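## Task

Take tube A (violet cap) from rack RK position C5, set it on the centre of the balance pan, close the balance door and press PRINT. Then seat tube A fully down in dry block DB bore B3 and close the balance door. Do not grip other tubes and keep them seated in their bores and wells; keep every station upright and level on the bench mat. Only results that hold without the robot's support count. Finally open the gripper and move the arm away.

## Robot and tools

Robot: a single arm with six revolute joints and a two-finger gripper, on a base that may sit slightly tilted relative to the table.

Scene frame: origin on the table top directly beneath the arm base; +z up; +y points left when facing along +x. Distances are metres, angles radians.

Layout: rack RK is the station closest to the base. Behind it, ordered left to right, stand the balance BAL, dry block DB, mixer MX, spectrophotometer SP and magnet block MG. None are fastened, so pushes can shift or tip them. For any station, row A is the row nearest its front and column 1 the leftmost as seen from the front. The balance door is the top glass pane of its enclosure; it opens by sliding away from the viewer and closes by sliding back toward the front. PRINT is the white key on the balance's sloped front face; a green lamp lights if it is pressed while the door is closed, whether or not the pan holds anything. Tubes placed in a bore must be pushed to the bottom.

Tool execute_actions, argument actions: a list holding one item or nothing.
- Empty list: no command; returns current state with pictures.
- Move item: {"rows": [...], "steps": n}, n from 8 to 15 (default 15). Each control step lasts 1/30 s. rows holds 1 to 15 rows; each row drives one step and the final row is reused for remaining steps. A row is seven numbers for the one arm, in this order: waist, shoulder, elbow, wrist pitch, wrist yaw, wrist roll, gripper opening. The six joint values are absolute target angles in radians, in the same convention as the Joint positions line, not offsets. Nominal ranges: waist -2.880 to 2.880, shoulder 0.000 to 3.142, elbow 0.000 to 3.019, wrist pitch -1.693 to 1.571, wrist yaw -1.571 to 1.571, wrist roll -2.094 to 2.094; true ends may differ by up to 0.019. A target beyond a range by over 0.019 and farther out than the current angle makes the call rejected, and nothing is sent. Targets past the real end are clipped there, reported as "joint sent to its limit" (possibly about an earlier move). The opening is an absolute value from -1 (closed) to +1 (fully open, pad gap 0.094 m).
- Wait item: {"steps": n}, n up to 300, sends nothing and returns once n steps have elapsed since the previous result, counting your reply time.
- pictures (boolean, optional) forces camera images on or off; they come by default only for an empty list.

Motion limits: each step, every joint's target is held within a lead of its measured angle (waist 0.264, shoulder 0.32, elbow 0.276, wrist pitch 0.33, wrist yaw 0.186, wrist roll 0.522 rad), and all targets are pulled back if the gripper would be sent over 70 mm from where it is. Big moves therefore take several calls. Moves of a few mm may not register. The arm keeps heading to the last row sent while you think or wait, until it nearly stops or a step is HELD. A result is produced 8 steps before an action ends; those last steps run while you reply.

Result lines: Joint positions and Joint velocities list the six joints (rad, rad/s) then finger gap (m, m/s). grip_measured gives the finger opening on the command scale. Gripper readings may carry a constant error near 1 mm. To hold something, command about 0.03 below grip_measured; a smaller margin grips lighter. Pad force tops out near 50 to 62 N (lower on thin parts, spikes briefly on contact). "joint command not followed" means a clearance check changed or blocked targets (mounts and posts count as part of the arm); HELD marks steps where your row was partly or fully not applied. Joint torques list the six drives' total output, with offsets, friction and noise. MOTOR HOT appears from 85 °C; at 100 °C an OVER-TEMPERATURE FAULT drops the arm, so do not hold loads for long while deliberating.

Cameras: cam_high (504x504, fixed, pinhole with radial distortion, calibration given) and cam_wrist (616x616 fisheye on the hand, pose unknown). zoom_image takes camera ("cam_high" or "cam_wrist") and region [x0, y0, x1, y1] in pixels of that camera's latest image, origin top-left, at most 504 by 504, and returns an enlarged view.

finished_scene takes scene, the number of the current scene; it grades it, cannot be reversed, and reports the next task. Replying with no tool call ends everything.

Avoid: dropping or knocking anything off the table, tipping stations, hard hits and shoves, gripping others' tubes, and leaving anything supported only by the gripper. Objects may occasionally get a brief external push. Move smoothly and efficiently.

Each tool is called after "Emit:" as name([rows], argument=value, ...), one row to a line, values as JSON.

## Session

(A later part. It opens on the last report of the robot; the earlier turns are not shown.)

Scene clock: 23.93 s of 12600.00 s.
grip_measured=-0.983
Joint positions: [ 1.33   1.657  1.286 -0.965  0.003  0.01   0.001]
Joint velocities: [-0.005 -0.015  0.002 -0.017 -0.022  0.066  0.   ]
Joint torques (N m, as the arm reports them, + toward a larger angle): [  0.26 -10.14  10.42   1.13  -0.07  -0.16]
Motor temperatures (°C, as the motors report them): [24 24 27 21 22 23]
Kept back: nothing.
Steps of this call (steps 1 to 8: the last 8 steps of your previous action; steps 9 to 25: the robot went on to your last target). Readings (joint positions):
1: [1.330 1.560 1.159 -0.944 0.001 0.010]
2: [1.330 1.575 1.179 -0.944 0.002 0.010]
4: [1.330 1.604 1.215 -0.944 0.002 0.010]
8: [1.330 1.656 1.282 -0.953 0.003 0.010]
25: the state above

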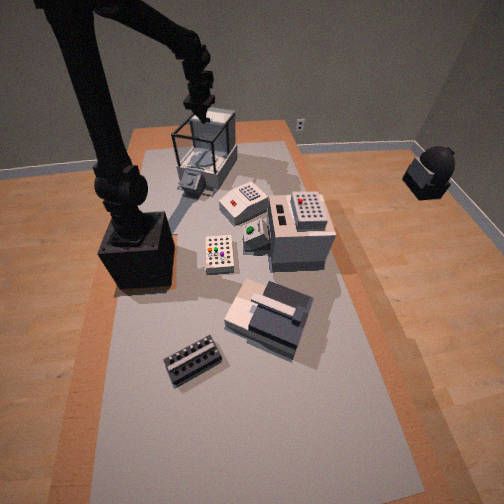

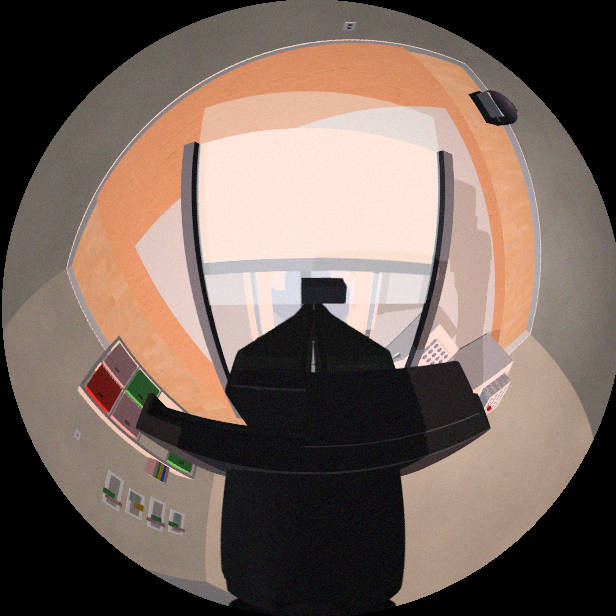

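Emit:
execute_actions([
  {"rows":[[1.33,1.6,1.27,-0.95,0,0,-1],[1.33,1.55,1.23,-0.95,0,0,-1],[1.33,1.5,1.19,-0.95,0,0,-1],[1.33,1.45,1.15,-0.95,0,0,-1],[1.33,1.4,1.1,-0.95,0,0,-1],[1.33,1.35,1.05,-0.95,0,0,-1],[1.33,1.3,1.0,-0.95,0,0,-1],[1.33,1.25,0.95,-0.95,0,0,-1],[1.33,1.2,0.9,-0.95,0,0,-1],[1.33,1.2,0.9,-0.95,0,0,-1],[1.33,1.2,0.9,-0.95,0,0,-1],[1.33,1.2,0.9,-0.95,0,0,-1],[0.1,1.2,0.8,-0.95,0,0,-0.55]]},
])

Emit:
execute_actions([
  {"steps":40},
])

Emit:
execute_actions([
  {"rows":[[0.1,1.25,0.7,-0.8,0,0,-0.55],[0.1,1.25,0.7,-0.8,0,0,-0.55],[0.1,1.3,0.62,-0.7,0,0,-0.55],[0.1,1.3,0.62,-0.7,0,0,-0.55],[0.1,1.35,0.55,-0.6,0,0,-0.55],[0.1,1.35,0.55,-0.6,0,0,-0.55],[0.1,1.38,0.47,-0.5,0,0,-0.55]]},
])

Emit:
execute_actions([
  {"steps":25},
], pictures=true)

Emit:
zoom_image(camera="cam_high", region=[170, 150, 300, 290])

Scene clock: 25.07 s of 12600.00 s.
grip_measured=-0.983
Joint positions: [ 1.33   1.442  1.074 -0.948  0.003  0.01   0.001]
Joint velocities: [-0.005 -1.744 -1.394 -0.007 -0.081 -0.095  0.   ]
Joint torques (N m, as the arm reports them, + toward a larger angle): [  0.35 -14.27   8.32   0.25  -0.06  -0.15]
Motor temperatures (°C, as the motors report them): [24 24 27 21 22 23]
Steps of this call (steps 1 to 15: the robot went on to your last target; steps 16 to 27: nothing new was sent; steps 28 to 34: the first 7 steps of this action). Readings (joint positions):
28: [1.330 1.652 1.284 -0.964 0.003 0.010]
29: [1.330 1.641 1.272 -0.959 0.003 0.010]
31: [1.330 1.590 1.214 -0.950 0.003 0.010]
34: the state above

Scene clock: 26.40 s of 12600.00 s.
grip_measured=-0.552
Joint positions: [ 0.088  1.212  0.793 -0.955  0.002  0.01   0.021]
Joint velocities: [-0.005 -0.005 -0.002 -0.022 -0.051  0.051 -0.001]
Joint torques (N m, as the arm reports them, + toward a larger angle): [ 0.73 -7.35  8.28  0.54  0.01 -0.14]
Motor temperatures (°C, as the motors report them): [24 24 27 21 22 23]
Kept back: nothing.
Steps of this call (steps 1 to 8: the last 8 steps of your previous action; steps 9 to 40: the robot went on to your last target). Readings (joint positions):
1: [1.330 1.381 1.024 -0.949 0.003 0.010]
2: [1.330 1.318 0.975 -0.949 0.003 0.010]
4: [1.330 1.208 0.904 -0.955 0.003 0.010]
8: [1.243 1.147 0.856 -0.956 -0.008 0.010]
40: the state above

Scene clock: 26.63 s of 12600.00 s.
grip_measured=-0.552
Joint positions: [ 0.088  1.313  0.575 -0.634  0.002  0.01   0.021]
Joint velocities: [-0.005  0.904 -1.253  1.722 -0.007 -0.051 -0.   ]
Joint torques (N m, as the arm reports them, + toward a larger angle): [ 0.75 -5.93  5.01  0.05  0.02 -0.13]
Motor temperatures (°C, as the motors report them): [24 24 27 21 22 23]
Steps of this call (steps 1 to 7: the first 7 steps of this action). Readings (joint positions):
1: [0.088 1.213 0.780 -0.927 0.002 0.010]
2: [0.088 1.213 0.759 -0.877 0.002 0.010]
4: [0.088 1.234 0.694 -0.774 0.002 0.010]
7: the state above

Scene clock: 27.47 s of 12600.00 s.
grip_measured=-0.552
Joint positions: [ 0.088  1.39   0.439 -0.512  0.002  0.01   0.021]
Joint velocities: [-0.005 -0.005  0.022  0.017  0.007 -0.037  0.   ]
Joint torques (N m, as the arm reports them, + toward a larger angle): [ 0.99 -6.84  7.29  0.65  0.01 -0.15]
Motor temperatures (°C, as the motors report them): [24 24 27 21 22 23]
Kept back: nothing.
Steps of this call (steps 1 to 8: the last 8 steps of your previous action; steps 9 to 25: the robot went on to your last target). Readings (joint positions):
1: [0.088 1.343 0.532 -0.584 0.002 0.010]
2: [0.088 1.371 0.495 -0.555 0.002 0.010]
4: [0.088 1.406 0.445 -0.540 0.002 0.010]
8: [0.088 1.405 0.432 -0.527 0.002 0.010]
25: the state above

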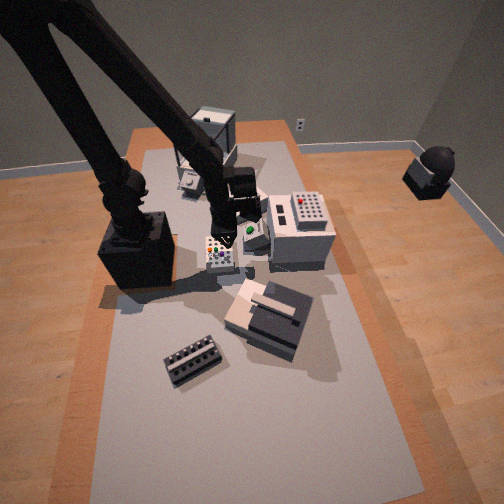

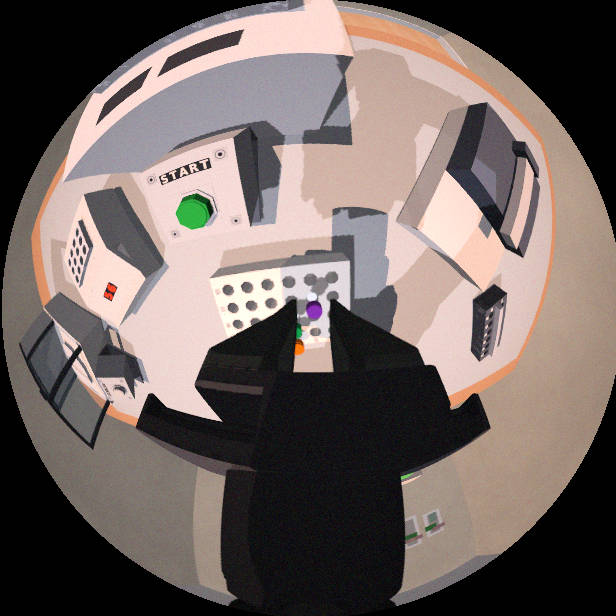

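Region (170, 150, 300, 290) of cam_high's 504x504 image, scaled by 3.600, with more detail than that image has; it fills the left 468 columns of this view, and the rest is white.

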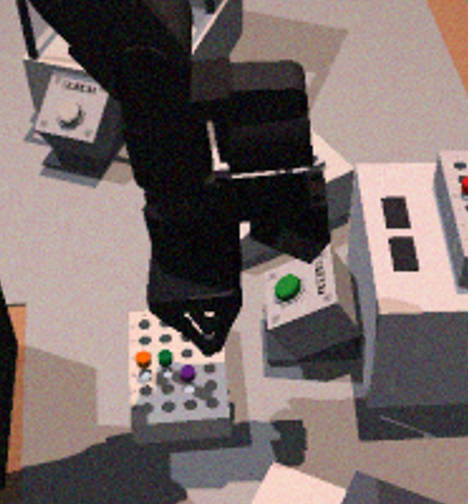

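Emit:
execute_actions([
  {"rows":[[0.1,1.38,0.47,-0.63,0.2,0,-0.55]]},
])

Emit:
execute_actions([
  {"steps":25},
], pictures=true)

Emit:
zoom_image(camera="cam_high", region=[170, 150, 300, 290])

Scene clock: 28.17 s of 12600.00 s.
grip_measured=-0.552
Joint positions: [ 0.092  1.39   0.445 -0.619  0.197  0.009  0.021]
Joint velocities: [ 0.005 -0.005 -0.007 -0.056 -0.022 -0.051 -0.001]
Joint torques (N m, as the arm reports them, + toward a larger angle): [ 0.62 -6.31  6.78 -0.22  0.35 -0.12]
Motor temperatures (°C, as the motors report them): [24 24 27 21 22 23]
Steps of this call (steps 1 to 14: the robot went on to your last target; steps 15 to 21: the first 7 steps of this action). Readings (joint positions):
15: [0.091 1.390 0.441 -0.530 0.084 0.009]
16: [0.092 1.390 0.445 -0.563 0.157 0.009]
18: [0.092 1.390 0.445 -0.603 0.193 0.009]
21: the state above

Scene clock: 29.00 s of 12600.00 s.
grip_measured=-0.552
Joint positions: [ 0.092  1.39   0.445 -0.621  0.197  0.009  0.021]
Joint velocities: [-0.005  0.005  0.017 -0.007 -0.037  0.007  0.001]
Joint torques (N m, as the arm reports them, + toward a larger angle): [ 0.62 -6.44  6.7  -0.28  0.36 -0.12]
Motor temperatures (°C, as the motors report them): [24 24 27 21 22 23]
Kept back: nothing.
Steps of this call (steps 1 to 8: the last 8 steps of your previous action; steps 9 to 15: the robot went on to your last target; steps 16 to 25: nothing new was sent). Readings (joint positions):
1: [0.092 1.390 0.445 -0.620 0.197 0.009]
2: [0.092 1.390 0.445 -0.621 0.197 0.009]
4: [0.092 1.390 0.445 -0.621 0.197 0.009]
8: [0.092 1.390 0.445 -0.621 0.197 0.009]
25: the state above
The arm was judged still, so your last target was given up. Only a new action makes it travel on or press farther. Fingers that are still opening or closing keep moving.

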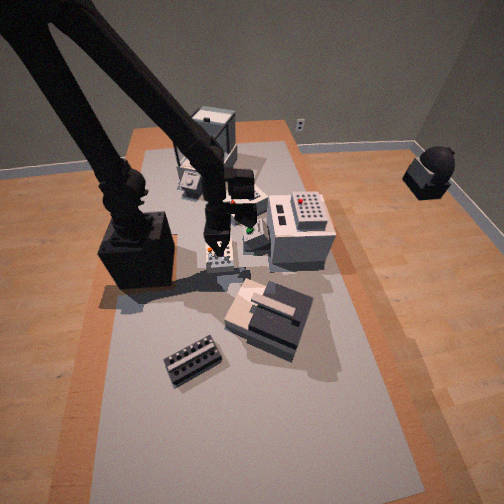

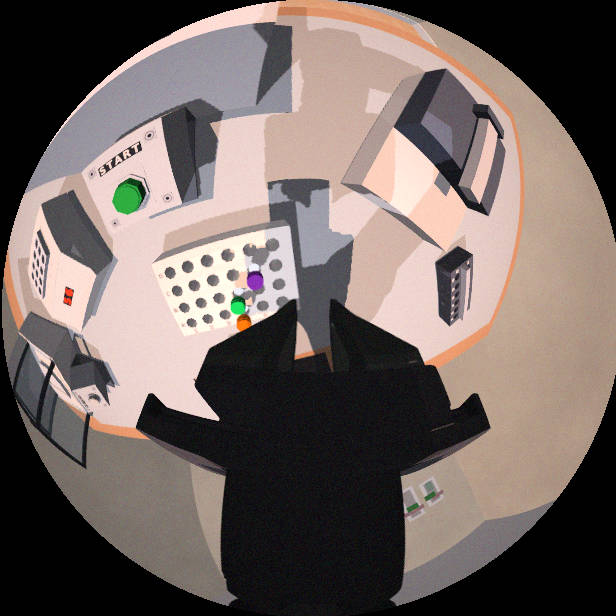

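Region (170, 150, 300, 290) of cam_high's 504x504 image, scaled by 3.600, with more detail than that image has; it fills the left 468 columns of this view, and the rest is white.

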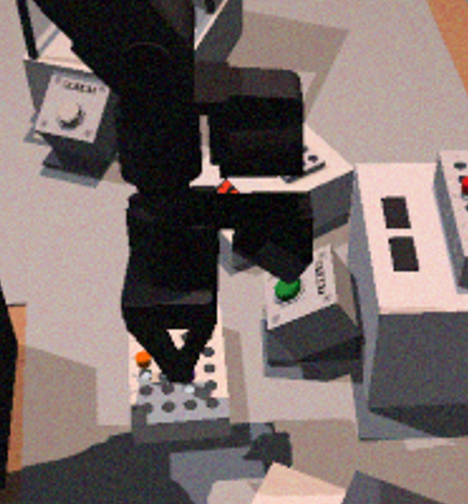

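Emit:
execute_actions([
  {"rows":[[0.03,1.40,0.46,-0.62,-0.12,0,-0.55]]},
])

Emit:
execute_actions([
  {"steps":25},
], pictures=true)

Emit:
zoom_image(camera="cam_wrist", region=[190, 130, 430, 370])

Scene clock: 29.60 s of 12600.00 s.
grip_measured=-0.552
Joint positions: [ 0.045  1.393  0.445 -0.621 -0.116  0.009  0.021]
Joint velocities: [-0.024  0.005 -0.017  0.002 -0.11  -0.022 -0.001]
Joint torques (N m, as the arm reports them, + toward a larger angle): [-1.14 -5.08  5.95  0.06 -0.16 -0.15]
Motor temperatures (°C, as the motors report them): [24 24 27 21 22 23]
Steps of this call (steps 1 to 11: nothing new was sent; steps 12 to 18: the first 7 steps of this action). Readings (joint positions):
12: [0.084 1.390 0.445 -0.621 0.113 0.009]
13: [0.072 1.390 0.445 -0.621 0.008 0.009]
15: [0.054 1.393 0.445 -0.621 -0.099 0.009]
18: the state above

Scene clock: 30.43 s of 12600.00 s.
grip_measured=-0.552
Joint positions: [ 0.045  1.394  0.445 -0.621 -0.117  0.009  0.021]
Joint velocities: [ 0.005  0.015  0.002  0.002  0.051  0.007 -0.001]
Joint torques (N m, as the arm reports them, + toward a larger angle): [-0.96 -5.1   5.99  0.06 -0.12 -0.15]
Motor temperatures (°C, as the motors report them): [24 24 27 21 22 23]
Kept back: nothing.
Steps of this call (steps 1 to 8: the last 8 steps of your previous action; steps 9 to 15: the robot went on to your last target; steps 16 to 25: nothing new was sent). Readings (joint positions):
1: [0.045 1.393 0.445 -0.621 -0.116 0.009]
2: [0.045 1.393 0.445 -0.621 -0.117 0.009]
4: [0.045 1.394 0.445 -0.621 -0.117 0.009]
8: [0.045 1.394 0.445 -0.621 -0.117 0.009]
25: the state above
The arm was judged still, so your last target was given up. Only a new action makes it travel on or press farther. Fingers that are still opening or closing keep moving.

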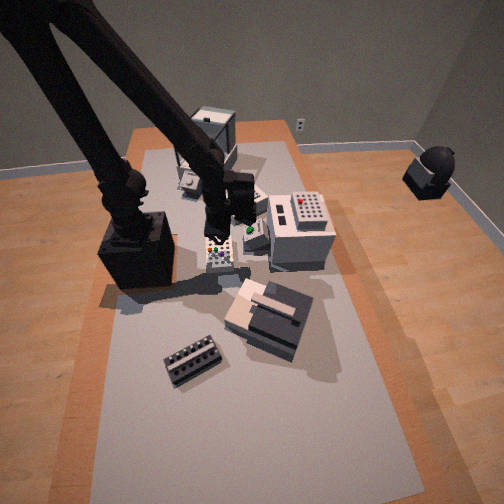

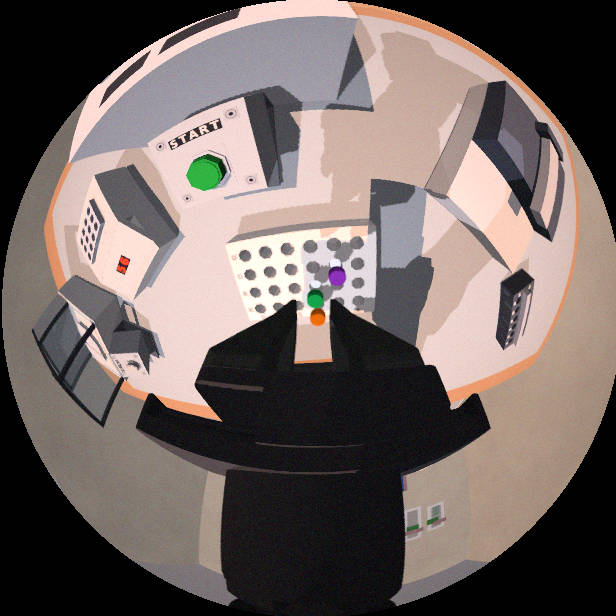

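Region (190, 130, 430, 370) of cam_wrist's 616x616 image, scaled by 2.100, with more detail than that image has.

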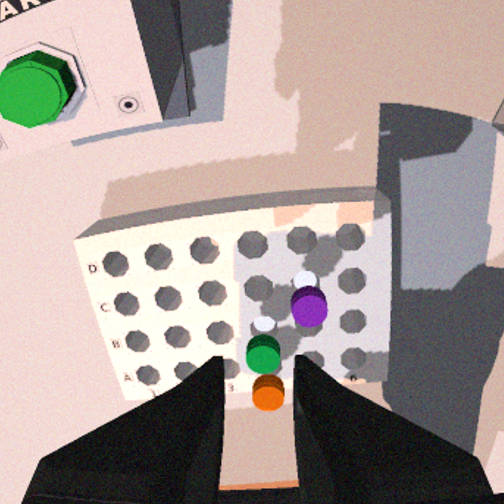

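Emit:
execute_actions([
  {"rows":[[-0.05,1.40,0.46,-0.62,-0.12,0.1,-0.55],[-0.05,1.40,0.46,-0.62,-0.12,0.1,-0.55],[-0.05,1.40,0.46,-0.62,-0.12,0.1,-0.55],[-0.05,1.40,0.46,-0.62,-0.12,0.1,-0.55],[-0.05,1.43,0.45,-0.57,-0.12,0.1,-0.55],[-0.05,1.43,0.45,-0.57,-0.12,0.1,-0.55],[-0.05,1.45,0.44,-0.53,-0.12,0.1,-0.55]]},
])

Emit:
execute_actions([
  {"steps":25},
], pictures=true)

Emit:
zoom_image(camera="cam_wrist", region=[190, 130, 430, 370])

Emit:
zoom_image(camera="cam_high", region=[180, 200, 270, 290])

Scene clock: 31.37 s of 12600.00 s.
grip_measured=-0.552
Joint positions: [-0.045  1.412  0.444 -0.586 -0.121  0.068  0.021]
Joint velocities: [-0.024  0.308 -0.032  0.608  0.066  0.154 -0.001]
Joint torques (N m, as the arm reports them, + toward a larger angle): [-0.24 -4.04  4.74  0.48  0.01  0.12]
Motor temperatures (°C, as the motors report them): [24 24 27 21 22 23]
Steps of this call (steps 1 to 21: nothing new was sent; steps 22 to 28: the first 7 steps of this action). Readings (joint positions):
22: [0.038 1.394 0.445 -0.621 -0.121 0.020]
23: [0.021 1.394 0.445 -0.621 -0.121 0.032]
25: [-0.020 1.394 0.445 -0.621 -0.121 0.051]
28: the state above

Scene clock: 32.20 s of 12600.00 s.
grip_measured=-0.552
Joint positions: [-0.045  1.451  0.437 -0.542 -0.121  0.084  0.021]
Joint velocities: [-0.005 -0.024 -0.002 -0.012 -0.022 -0.037  0.   ]
Joint torques (N m, as the arm reports them, + toward a larger angle): [-0.22 -5.91  4.75  0.49  0.01  0.14]
Motor temperatures (°C, as the motors report them): [24 24 26 21 22 23]
Kept back: nothing.
Steps of this call (steps 1 to 8: the last 8 steps of your previous action; steps 9 to 25: the robot went on to your last target). Readings (joint positions):
1: [-0.045 1.423 0.443 -0.568 -0.121 0.071]
2: [-0.045 1.434 0.443 -0.556 -0.121 0.074]
4: [-0.045 1.448 0.441 -0.546 -0.121 0.078]
8: [-0.045 1.451 0.437 -0.544 -0.121 0.082]
25: the state above

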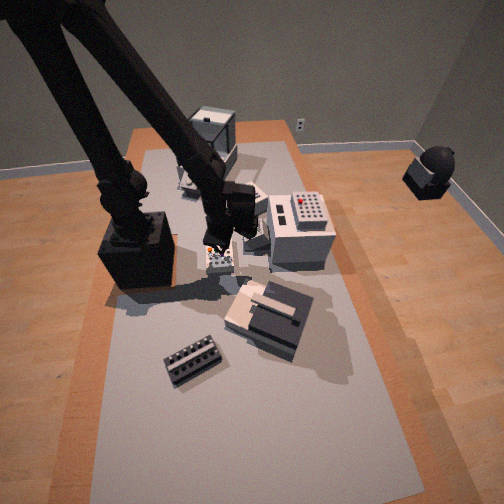

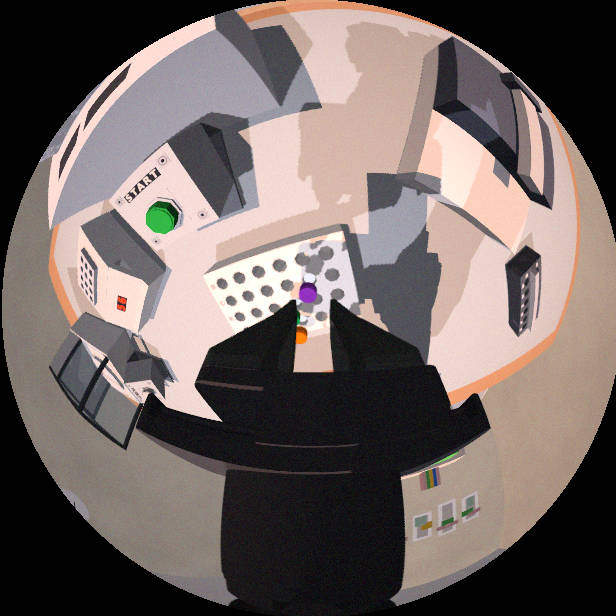

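Region (190, 130, 430, 370) of cam_wrist's 616x616 image, scaled by 2.100, with more detail than that image has.

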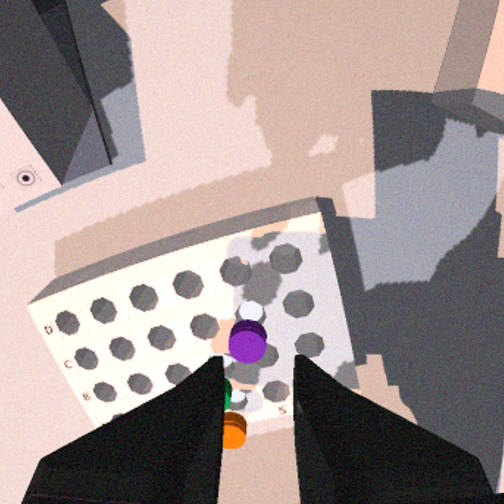

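Region (180, 200, 270, 290) of cam_high's 504x504 image, scaled by 5.600, with more detail than that image has.

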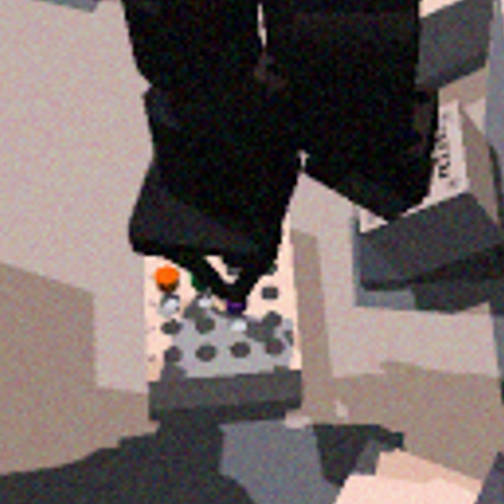

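Emit:
execute_actions([
  {"rows":[[-0.02,1.45,0.44,-0.53,-0.12,-0.3,-0.55],[-0.02,1.45,0.44,-0.53,-0.12,-0.3,-0.55],[-0.02,1.45,0.44,-0.53,-0.12,-0.3,-0.55],[-0.02,1.45,0.44,-0.53,-0.12,-0.3,-0.55],[-0.02,1.45,0.44,-0.53,-0.12,-0.3,-0.55],[-0.02,1.45,0.44,-0.53,-0.12,-0.3,-0.55],[-0.02,1.49,0.42,-0.48,-0.12,-0.3,-0.55]]},
])

Emit:
execute_actions([
  {"steps":25},
], pictures=true)

Emit:
zoom_image(camera="cam_wrist", region=[190, 130, 430, 370])

Emit:
zoom_image(camera="cam_high", region=[180, 200, 270, 290])

Scene clock: 32.93 s of 12600.00 s.
grip_measured=-0.552
Joint positions: [-0.035  1.453  0.434 -0.533 -0.121 -0.203  0.021]
Joint velocities: [-0.015  0.103 -0.105  0.554 -0.022 -0.579 -0.002]
Joint torques (N m, as the arm reports them, + toward a larger angle): [ 1.27 -3.08  3.81  0.52 -0.01 -0.22]
Motor temperatures (°C, as the motors report them): [24 24 26 21 22 23]
Steps of this call (steps 1 to 15: the robot went on to your last target; steps 16 to 22: the first 7 steps of this action). Readings (joint positions):
16: [-0.045 1.451 0.437 -0.542 -0.121 0.029]
17: [-0.043 1.451 0.437 -0.542 -0.121 -0.034]
19: [-0.038 1.451 0.437 -0.542 -0.121 -0.125]
22: the state above

Scene clock: 33.77 s of 12600.00 s.
grip_measured=-0.552
Joint positions: [-0.035  1.489  0.416 -0.493 -0.121 -0.284  0.021]
Joint velocities: [-0.005 -0.005  0.002 -0.002 -0.051 -0.051  0.001]
Joint torques (N m, as the arm reports them, + toward a larger angle): [ 1.16 -5.87  4.41  0.46 -0.02 -0.24]
Motor temperatures (°C, as the motors report them): [24 24 26 21 22 23]
Kept back: nothing.
Steps of this call (steps 1 to 8: the last 8 steps of your previous action; steps 9 to 25: the robot went on to your last target). Readings (joint positions):
1: [-0.035 1.459 0.430 -0.515 -0.121 -0.220]
2: [-0.035 1.467 0.427 -0.504 -0.121 -0.233]
4: [-0.035 1.482 0.422 -0.496 -0.121 -0.251]
8: [-0.035 1.489 0.416 -0.495 -0.121 -0.271]
25: the state above

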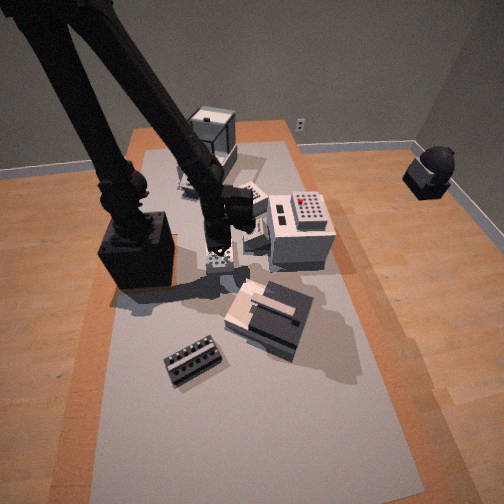

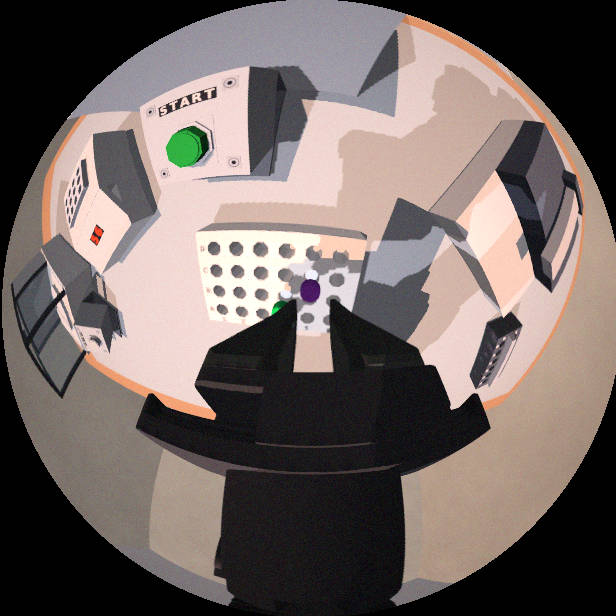

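Region (190, 130, 430, 370) of cam_wrist's 616x616 image, scaled by 2.100, with more detail than that image has.

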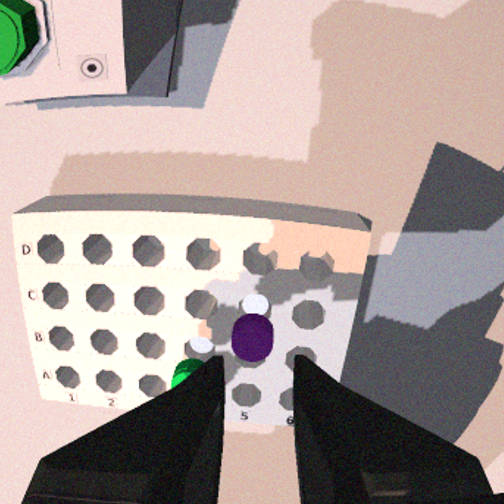

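Region (180, 200, 270, 290) of cam_high's 504x504 image, scaled by 5.600, with more detail than that image has.

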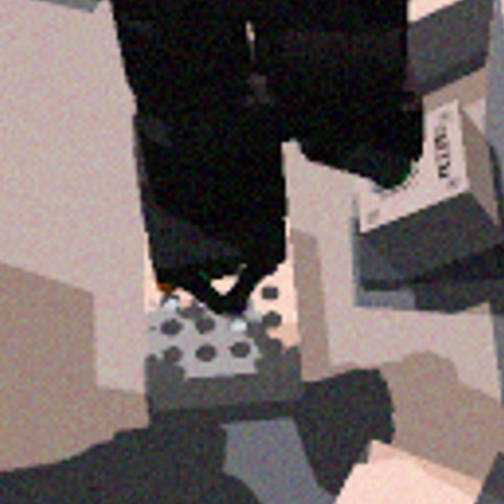

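Emit:
execute_actions([
  {"rows":[[-0.02,1.51,0.42,-0.46,-0.12,-0.3,-0.55],[-0.02,1.52,0.42,-0.45,-0.12,-0.3,-0.55],[-0.02,1.53,0.42,-0.44,-0.12,-0.3,-0.55],[-0.02,1.545,0.42,-0.43,-0.12,-0.3,-0.55]]},
])

Emit:
execute_actions([
  {"steps":25},
], pictures=true)

Emit:
zoom_image(camera="cam_wrist", region=[190, 130, 430, 370])

Emit:
zoom_image(camera="cam_high", region=[180, 200, 270, 290])

Scene clock: 34.33 s of 12600.00 s.
grip_measured=-0.552
Joint positions: [-0.035  1.538  0.416 -0.445 -0.121 -0.284  0.021]
Joint velocities: [-0.005  0.19   0.012  0.032 -0.037 -0.037 -0.   ]
Joint torques (N m, as the arm reports them, + toward a larger angle): [ 1.07 -6.59  3.99  0.6  -0.01 -0.23]
Motor temperatures (°C, as the motors report them): [24 24 26 21 22 23]
Steps of this call (steps 1 to 10: the robot went on to your last target; steps 11 to 17: the first 7 steps of this action). Readings (joint positions):
11: [-0.035 1.490 0.416 -0.489 -0.121 -0.284]
12: [-0.035 1.494 0.416 -0.482 -0.121 -0.284]
14: [-0.035 1.510 0.416 -0.461 -0.121 -0.284]
17: the state above

Scene clock: 35.17 s of 12600.00 s.
grip_measured=-0.552
Joint positions: [-0.035  1.546  0.416 -0.442 -0.121 -0.284  0.021]
Joint velocities: [-0.005 -0.005  0.017  0.007 -0.022  0.022  0.001]
Joint torques (N m, as the arm reports them, + toward a larger angle): [ 1.19 -6.35  3.99  0.46 -0.01 -0.23]
Motor temperatures (°C, as the motors report them): [24 24 26 21 22 23]
Kept back: nothing.
Steps of this call (steps 1 to 8: the last 8 steps of your previous action; steps 9 to 15: the robot went on to your last target; steps 16 to 25: nothing new was sent). Readings (joint positions):
1: [-0.035 1.543 0.416 -0.445 -0.121 -0.284]
2: [-0.035 1.546 0.416 -0.444 -0.121 -0.284]
4: [-0.035 1.546 0.416 -0.443 -0.121 -0.284]
8: [-0.035 1.546 0.416 -0.442 -0.121 -0.284]
25: the state above
The arm was judged still, so your last target was given up. Only a new action makes it travel on or press farther. Fingers that are still opening or closing keep moving.

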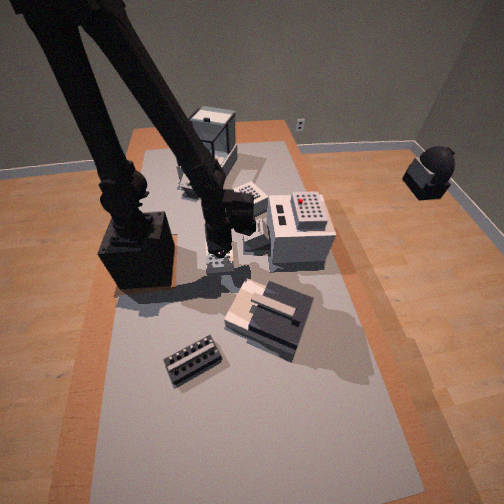

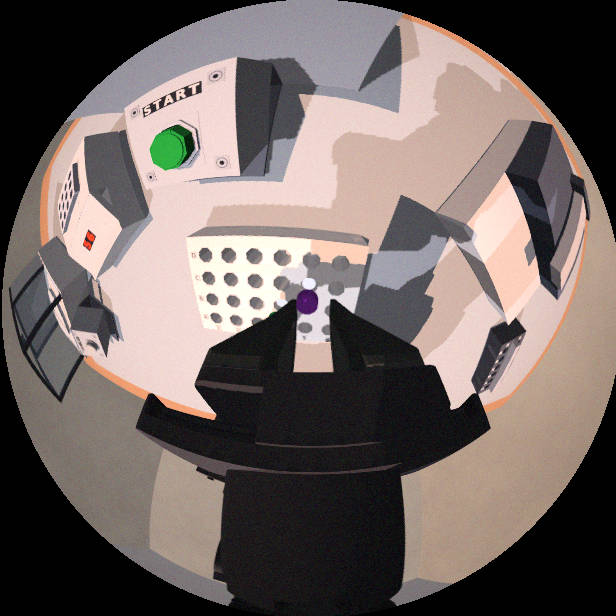

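Region (190, 130, 430, 370) of cam_wrist's 616x616 image, scaled by 2.100, with more detail than that image has.

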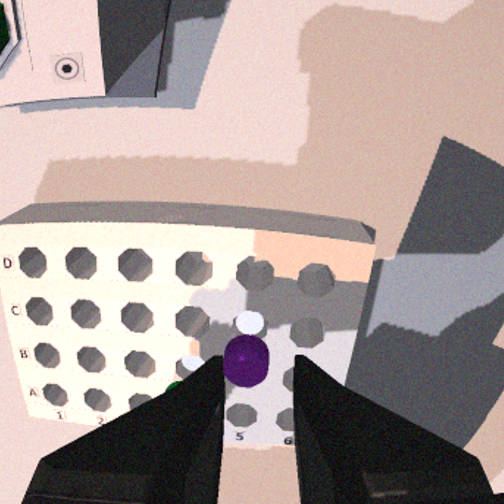

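Region (180, 200, 270, 290) of cam_high's 504x504 image, scaled by 5.600, with more detail than that image has.

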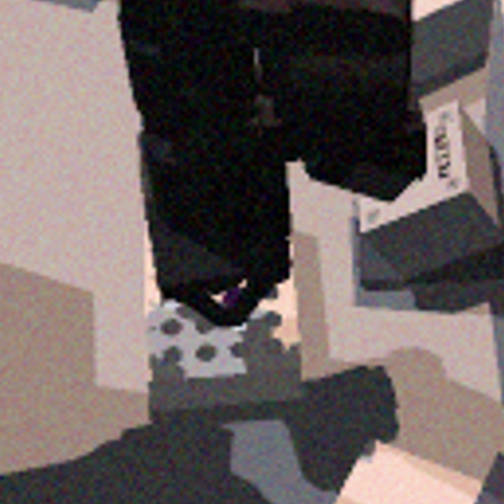

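Emit:
execute_actions([
  {"rows":[[0.012,1.545,0.42,-0.43,-0.12,-0.3,-0.55],[0.012,1.545,0.42,-0.43,-0.12,-0.3,-0.55],[0.012,1.545,0.42,-0.43,-0.12,-0.3,-0.55],[0.012,1.545,0.42,-0.43,-0.12,-0.3,-0.55],[0.012,1.56,0.42,-0.415,-0.12,-0.3,-0.55],[0.012,1.575,0.42,-0.4,-0.12,-0.3,-0.55],[0.012,1.59,0.42,-0.385,-0.12,-0.3,-0.55]]},
])

Emit:
execute_actions([
  {"steps":25},
], pictures=true)

Emit:
zoom_image(camera="cam_wrist", region=[190, 130, 430, 370])

Emit:
zoom_image(camera="cam_high", region=[180, 200, 270, 290])

Scene clock: 36.77 s of 12600.00 s.
grip_measured=-0.552
Joint positions: [-0.     1.556  0.416 -0.422 -0.12  -0.284  0.021]
Joint velocities: [-0.015  0.21  -0.022  0.383 -0.037 -0.007 -0.   ]
Joint torques (N m, as the arm reports them, + toward a larger angle): [ 0.91 -4.53  3.98  0.38 -0.04 -0.22]
Motor temperatures (°C, as the motors report them): [24 24 26 21 22 23]
Steps of this call (steps 1 to 41: nothing new was sent; steps 42 to 48: the first 7 steps of this action). Readings (joint positions):
42: [-0.032 1.546 0.416 -0.442 -0.120 -0.284]
43: [-0.025 1.546 0.416 -0.442 -0.120 -0.284]
45: [-0.009 1.546 0.416 -0.442 -0.120 -0.284]
48: the state above

Scene clock: 37.60 s of 12600.00 s.
grip_measured=-0.552
Joint positions: [-0.     1.588  0.416 -0.395 -0.12  -0.284  0.021]
Joint velocities: [-0.005 -0.015 -0.007  0.007 -0.022  0.051 -0.   ]
Joint torques (N m, as the arm reports them, + toward a larger angle): [ 0.89 -6.44  3.7   0.38 -0.04 -0.22]
Motor temperatures (°C, as the motors report them): [24 24 26 21 22 23]
Kept back: nothing.
Steps of this call (steps 1 to 8: the last 8 steps of your previous action; steps 9 to 25: the robot went on to your last target). Readings (joint positions):
1: [-0.000 1.564 0.416 -0.411 -0.120 -0.284]
2: [-0.000 1.573 0.416 -0.403 -0.120 -0.284]
4: [-0.000 1.586 0.416 -0.399 -0.120 -0.284]
8: [-0.000 1.588 0.416 -0.395 -0.120 -0.284]
25: the state above

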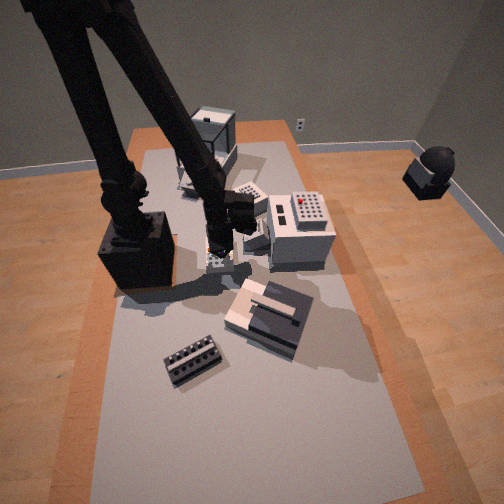

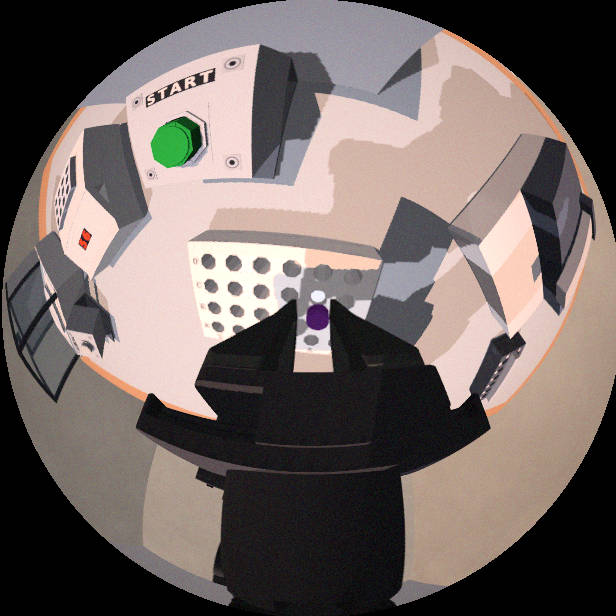

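Region (190, 130, 430, 370) of cam_wrist's 616x616 image, scaled by 2.100, with more detail than that image has.

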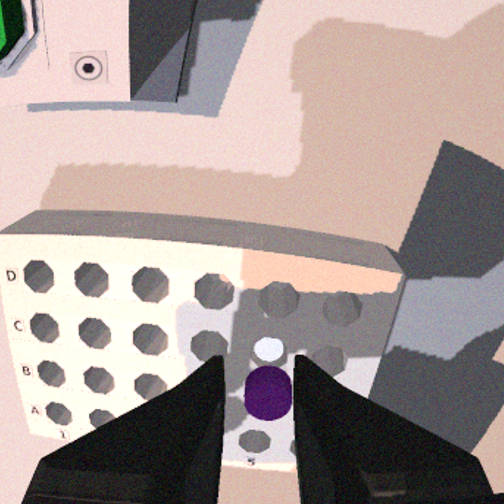

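Region (180, 200, 270, 290) of cam_high's 504x504 image, scaled by 5.600, with more detail than that image has.

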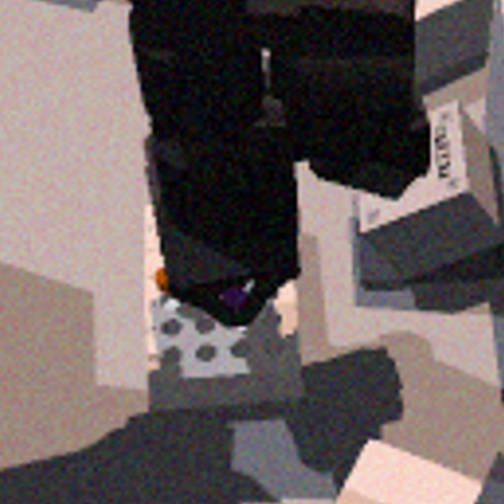

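Close.

Emit:
execute_actions([
  {"rows":[[0.012,1.59,0.42,-0.385,-0.12,-0.3,-0.62],[0.012,1.59,0.42,-0.385,-0.12,-0.3,-0.66],[0.012,1.59,0.42,-0.385,-0.12,-0.3,-0.7],[0.012,1.59,0.42,-0.385,-0.12,-0.3,-0.73],[0.012,1.59,0.42,-0.385,-0.12,-0.3,-0.76]]},
])

Emit:
execute_actions([
  {"steps":15},
])

Scene clock: 38.13 s of 12600.00 s.
grip_measured=-0.748
Joint positions: [-0.     1.588  0.416 -0.395 -0.12  -0.284  0.012]
Joint velocities: [-0.005 -0.005  0.012 -0.007 -0.007 -0.022 -0.001]
Joint torques (N m, as the arm reports them, + toward a larger angle): [ 0.9  -6.44  3.72  0.38 -0.06 -0.22]
Motor temperatures (°C, as the motors report them): [24 24 26 21 22 23]
Steps of this call (steps 1 to 9: the robot went on to your last target; steps 10 to 16: the first 7 steps of this action). Readings (joint positions):
10: [-0.000 1.588 0.416 -0.395 -0.120 -0.284]
11: [-0.000 1.588 0.416 -0.395 -0.120 -0.284]
13: [-0.000 1.588 0.416 -0.395 -0.120 -0.284]
16: the state above

Scene clock: 38.63 s of 12600.00 s.
grip_measured=-0.748
Joint positions: [-0.     1.588  0.416 -0.395 -0.12  -0.284  0.012]
Joint velocities: [-0.015 -0.015 -0.012 -0.002 -0.051  0.022  0.   ]
Joint torques (N m, as the arm reports them, + toward a larger angle): [ 0.88 -6.41  3.74  0.4  -0.06 -0.23]
Motor temperatures (°C, as the motors report them): [24 24 26 21 22 23]
Kept back: nothing.
Steps of this call (steps 1 to 8: the last 8 steps of your previous action; steps 9 to 15: the robot went on to your last target). Readings (joint positions):
1: [-0.000 1.588 0.416 -0.395 -0.120 -0.284]
2: [-0.000 1.588 0.416 -0.395 -0.120 -0.284]
4: [-0.000 1.588 0.416 -0.395 -0.120 -0.284]
8: [-0.000 1.588 0.416 -0.395 -0.120 -0.284]
15: the state above
The arm was judged still, so your last target was given up. Only a new action makes it travel on or press farther. Fingers that are still opening or closing keep moving.

Emit:
execute_actions([
  {"rows":[[0.012,1.575,0.445,-0.4,-0.12,-0.3,-0.78],[0.012,1.565,0.447,-0.41,-0.12,-0.3,-0.78],[0.012,1.555,0.45,-0.425,-0.12,-0.3,-0.78],[0.012,1.545,0.452,-0.44,-0.12,-0.3,-0.78],[0.012,1.535,0.455,-0.45,-0.12,-0.3,-0.78],[0.012,1.525,0.457,-0.465,-0.12,-0.3,-0.78],[0.012,1.515,0.46,-0.475,-0.12,-0.3,-0.78],[0.012,1.505,0.463,-0.49,-0.12,-0.3,-0.78],[0.012,1.49,0.467,-0.51,-0.12,-0.3,-0.78],[0.012,1.475,0.471,-0.53,-0.12,-0.3,-0.78],[0.012,1.46,0.475,-0.55,-0.12,-0.3,-0.78],[0.012,1.445,0.48,-0.57,-0.12,-0.3,-0.78],[0.012,1.43,0.485,-0.59,-0.12,-0.3,-0.78],[0.012,1.41,0.492,-0.61,-0.12,-0.3,-0.78],[0.012,1.39,0.5,-0.64,-0.12,-0.3,-0.78]]},
])

Emit:
execute_actions([
  {"steps":25},
], pictures=true)

Emit:
zoom_image(camera="cam_high", region=[180, 200, 270, 290])

Scene clock: 39.47 s of 12600.00 s.
grip_measured=-0.763
Joint positions: [-0.     1.554  0.425 -0.444 -0.12  -0.284  0.011]
Joint velocities: [-0.015 -0.337  0.051 -0.359  0.007 -0.022 -0.001]
Joint torques (N m, as the arm reports them, + toward a larger angle): [ 0.9  -7.8   5.98 -0.14 -0.06 -0.22]
Motor temperatures (°C, as the motors report them): [24 24 26 21 22 23]
Steps of this call (steps 1 to 18: nothing new was sent; steps 19 to 25: the first 7 steps of this action). Readings (joint positions):
19: [-0.000 1.588 0.416 -0.395 -0.120 -0.284]
20: [-0.000 1.588 0.416 -0.396 -0.120 -0.284]
22: [-0.000 1.582 0.419 -0.409 -0.120 -0.284]
25: the state above

Scene clock: 40.30 s of 12600.00 s.
grip_measured=-0.763
Joint positions: [-0.     1.39   0.471 -0.631 -0.12  -0.284  0.011]
Joint velocities: [-0.005 -0.005  0.017  0.002 -0.051 -0.022 -0.001]
Joint torques (N m, as the arm reports them, + toward a larger angle): [ 0.95 -5.83  7.23 -0.25 -0.06 -0.23]
Motor temperatures (°C, as the motors report them): [24 24 26 21 22 23]
Kept back: nothing.
Steps of this call (steps 1 to 8: the last 8 steps of your previous action; steps 9 to 25: the robot went on to your last target). Readings (joint positions):
1: [-0.000 1.542 0.427 -0.456 -0.120 -0.284]
2: [-0.000 1.530 0.429 -0.471 -0.120 -0.284]
4: [-0.000 1.503 0.435 -0.506 -0.120 -0.284]
8: [-0.000 1.439 0.452 -0.585 -0.120 -0.284]
25: the state above

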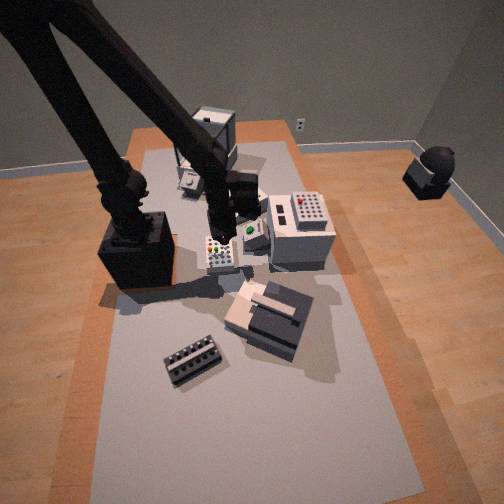

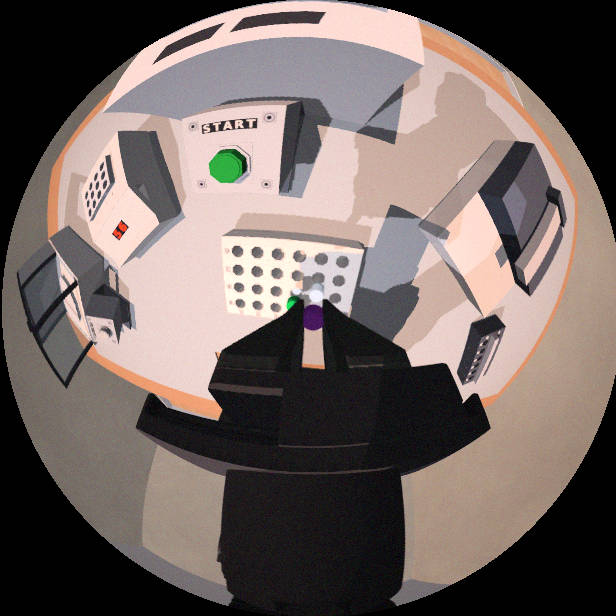

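Region (180, 200, 270, 290) of cam_high's 504x504 image, scaled by 5.600, with more detail than that image has.

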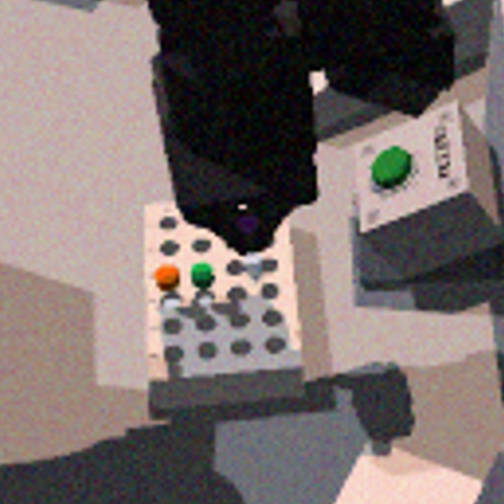

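Emit:
execute_actions([
  {"rows":[[0.012,1.36,0.55,-0.7,-0.12,-0.3,-0.79],[0.012,1.33,0.6,-0.78,-0.12,-0.3,-0.79],[0.012,1.3,0.65,-0.86,-0.12,-0.3,-0.79],[0.012,1.27,0.7,-0.94,-0.12,-0.3,-0.79],[0.012,1.24,0.75,-1.02,-0.12,-0.3,-0.79],[0.05,1.21,0.8,-1.1,-0.1,-0.2,-0.79],[0.1,1.18,0.85,-1.15,-0.1,-0.2,-0.79],[0.2,1.15,0.9,-1.2,-0.1,-0.2,-0.79],[0.3,1.12,0.95,-1.25,-0.1,-0.1,-0.79],[0.4,1.1,0.98,-1.27,-0.1,-0.1,-0.79],[0.5,1.1,0.98,-1.27,-0.05,0,-0.79],[0.6,1.1,0.98,-1.27,-0.05,0,-0.79],[0.7,1.1,0.98,-1.27,0,0,-0.79],[0.8,1.1,0.98,-1.27,0,0,-0.79],[1.32,1.1,0.98,-1.27,0,0,-0.79]]},
])

Emit:
execute_actions([
  {"steps":30},
])

Emit:
execute_actions([
  {"rows":[[1.32,1.13,1.02,-1.27,0,0,-0.79],[1.32,1.16,1.06,-1.27,0,0,-0.79],[1.32,1.19,1.09,-1.27,0,0,-0.79],[1.32,1.22,1.12,-1.27,0,0,-0.79],[1.32,1.25,1.15,-1.27,0,0,-0.79],[1.32,1.28,1.18,-1.27,0,0,-0.79],[1.32,1.31,1.2,-1.26,0,0,-0.79],[1.32,1.34,1.22,-1.25,0,0,-0.79],[1.32,1.37,1.24,-1.24,0,0,-0.79],[1.32,1.4,1.26,-1.23,0,0,-0.79],[1.32,1.43,1.28,-1.22,0,0,-0.79],[1.32,1.46,1.29,-1.2,0,0,-0.79]]},
])

Emit:
execute_actions([
  {"steps":25},
], pictures=true)

Emit:
zoom_image(camera="cam_high", region=[140, 40, 280, 200])

Scene clock: 41.90 s of 12600.00 s.
grip_measured=-0.769
Joint positions: [ 0.006  1.308  0.628 -0.932 -0.11  -0.274  0.011]
Joint velocities: [ 0.19  -0.63   0.94  -1.277  0.125  0.183 -0.   ]
Joint torques (N m, as the arm reports them, + toward a larger angle): [ 2.52 -7.93  9.58  0.08 -0.09  0.11]
Motor temperatures (°C, as the motors report them): [24 24 26 21 22 23]
Steps of this call (steps 1 to 15: the robot went on to your last target; steps 16 to 41: nothing new was sent; steps 42 to 48: the first 7 steps of this action). Readings (joint positions):
42: [-0.000 1.389 0.475 -0.643 -0.120 -0.284]
43: [-0.000 1.386 0.488 -0.680 -0.120 -0.284]
45: [-0.000 1.364 0.535 -0.786 -0.120 -0.284]
48: the state above

Scene clock: 42.90 s of 12600.00 s.
grip_measured=-0.769
Joint positions: [ 1.336  1.107  0.938 -1.261 -0.002 -0.019  0.011]
Joint velocities: [-0.093 -0.005  0.002  0.002  0.007  0.007 -0.   ]
Joint torques (N m, as the arm reports them, + toward a larger angle): [-0.1  -6.9  11.07 -0.19  0.11  0.14]
Motor temperatures (°C, as the motors report them): [24 24 26 21 22 23]
Kept back: nothing.
Steps of this call (steps 1 to 8: the last 8 steps of your previous action; steps 9 to 30: the robot went on to your last target). Readings (joint positions):
1: [0.018 1.286 0.660 -0.972 -0.106 -0.270]
2: [0.039 1.265 0.692 -1.009 -0.103 -0.259]
4: [0.100 1.224 0.751 -1.074 -0.092 -0.232]
8: [0.276 1.155 0.855 -1.175 -0.024 -0.155]
30: the state above

Scene clock: 43.13 s of 12600.00 s.
grip_measured=-0.769
Joint positions: [ 1.333  1.239  1.1   -1.272 -0.002 -0.016  0.011]
Joint velocities: [-0.015  0.962  1.111 -0.002 -0.007 -0.051 -0.001]
Joint torques (N m, as the arm reports them, + toward a larger angle): [-0.54 -7.73 10.58  0.53  0.12  0.15]
Motor temperatures (°C, as the motors report them): [24 24 26 21 22 23]
Steps of this call (steps 1 to 7: the first 7 steps of this action). Readings (joint positions):
1: [1.333 1.108 0.940 -1.262 -0.002 -0.019]
2: [1.333 1.114 0.949 -1.265 -0.002 -0.018]
4: [1.333 1.148 0.992 -1.272 -0.002 -0.017]
7: the state above

Scene clock: 43.97 s of 12600.00 s.
grip_measured=-0.769
Joint positions: [ 1.333  1.479  1.251 -1.205 -0.002 -0.016  0.011]
Joint velocities: [-0.005 -0.015 -0.002 -0.017  0.007 -0.022  0.001]
Joint torques (N m, as the arm reports them, + toward a larger angle): [ -0.59 -13.31  10.74   0.33   0.13   0.16]
Motor temperatures (°C, as the motors report them): [24 24 26 21 22 23]
Kept back: nothing.
Steps of this call (steps 1 to 8: the last 8 steps of your previous action; steps 9 to 25: the robot went on to your last target). Readings (joint positions):
1: [1.333 1.272 1.135 -1.269 -0.002 -0.016]
2: [1.333 1.304 1.166 -1.262 -0.002 -0.016]
4: [1.333 1.366 1.213 -1.244 -0.002 -0.016]
8: [1.333 1.464 1.251 -1.206 -0.002 -0.016]
25: the state above

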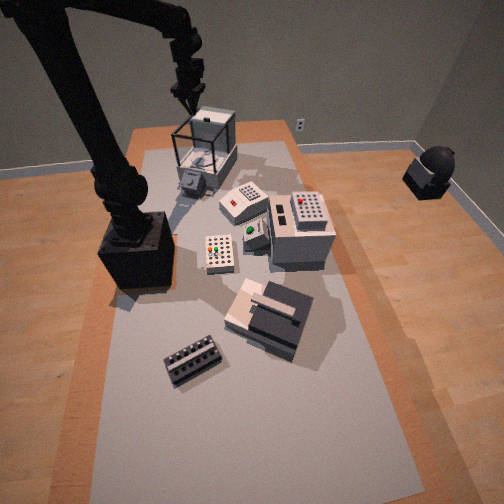

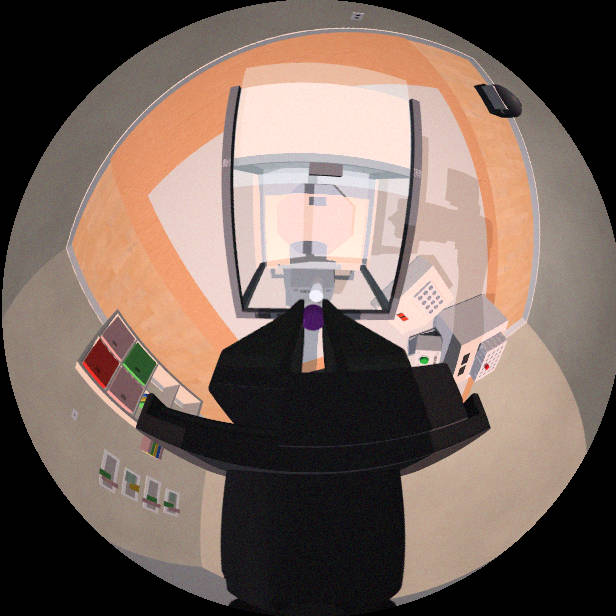

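Region (140, 40, 280, 200) of cam_high's 504x504 image, scaled by 3.150, with more detail than that image has; it fills the left 441 columns of this view, and the rest is white.

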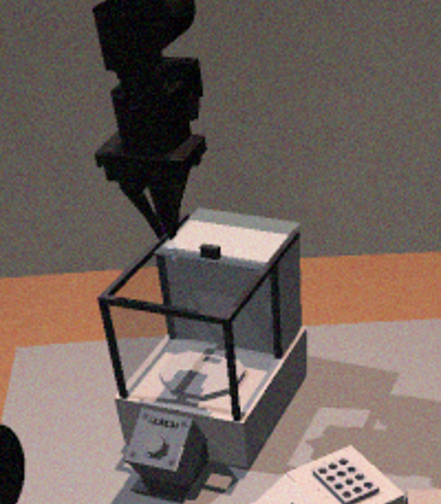

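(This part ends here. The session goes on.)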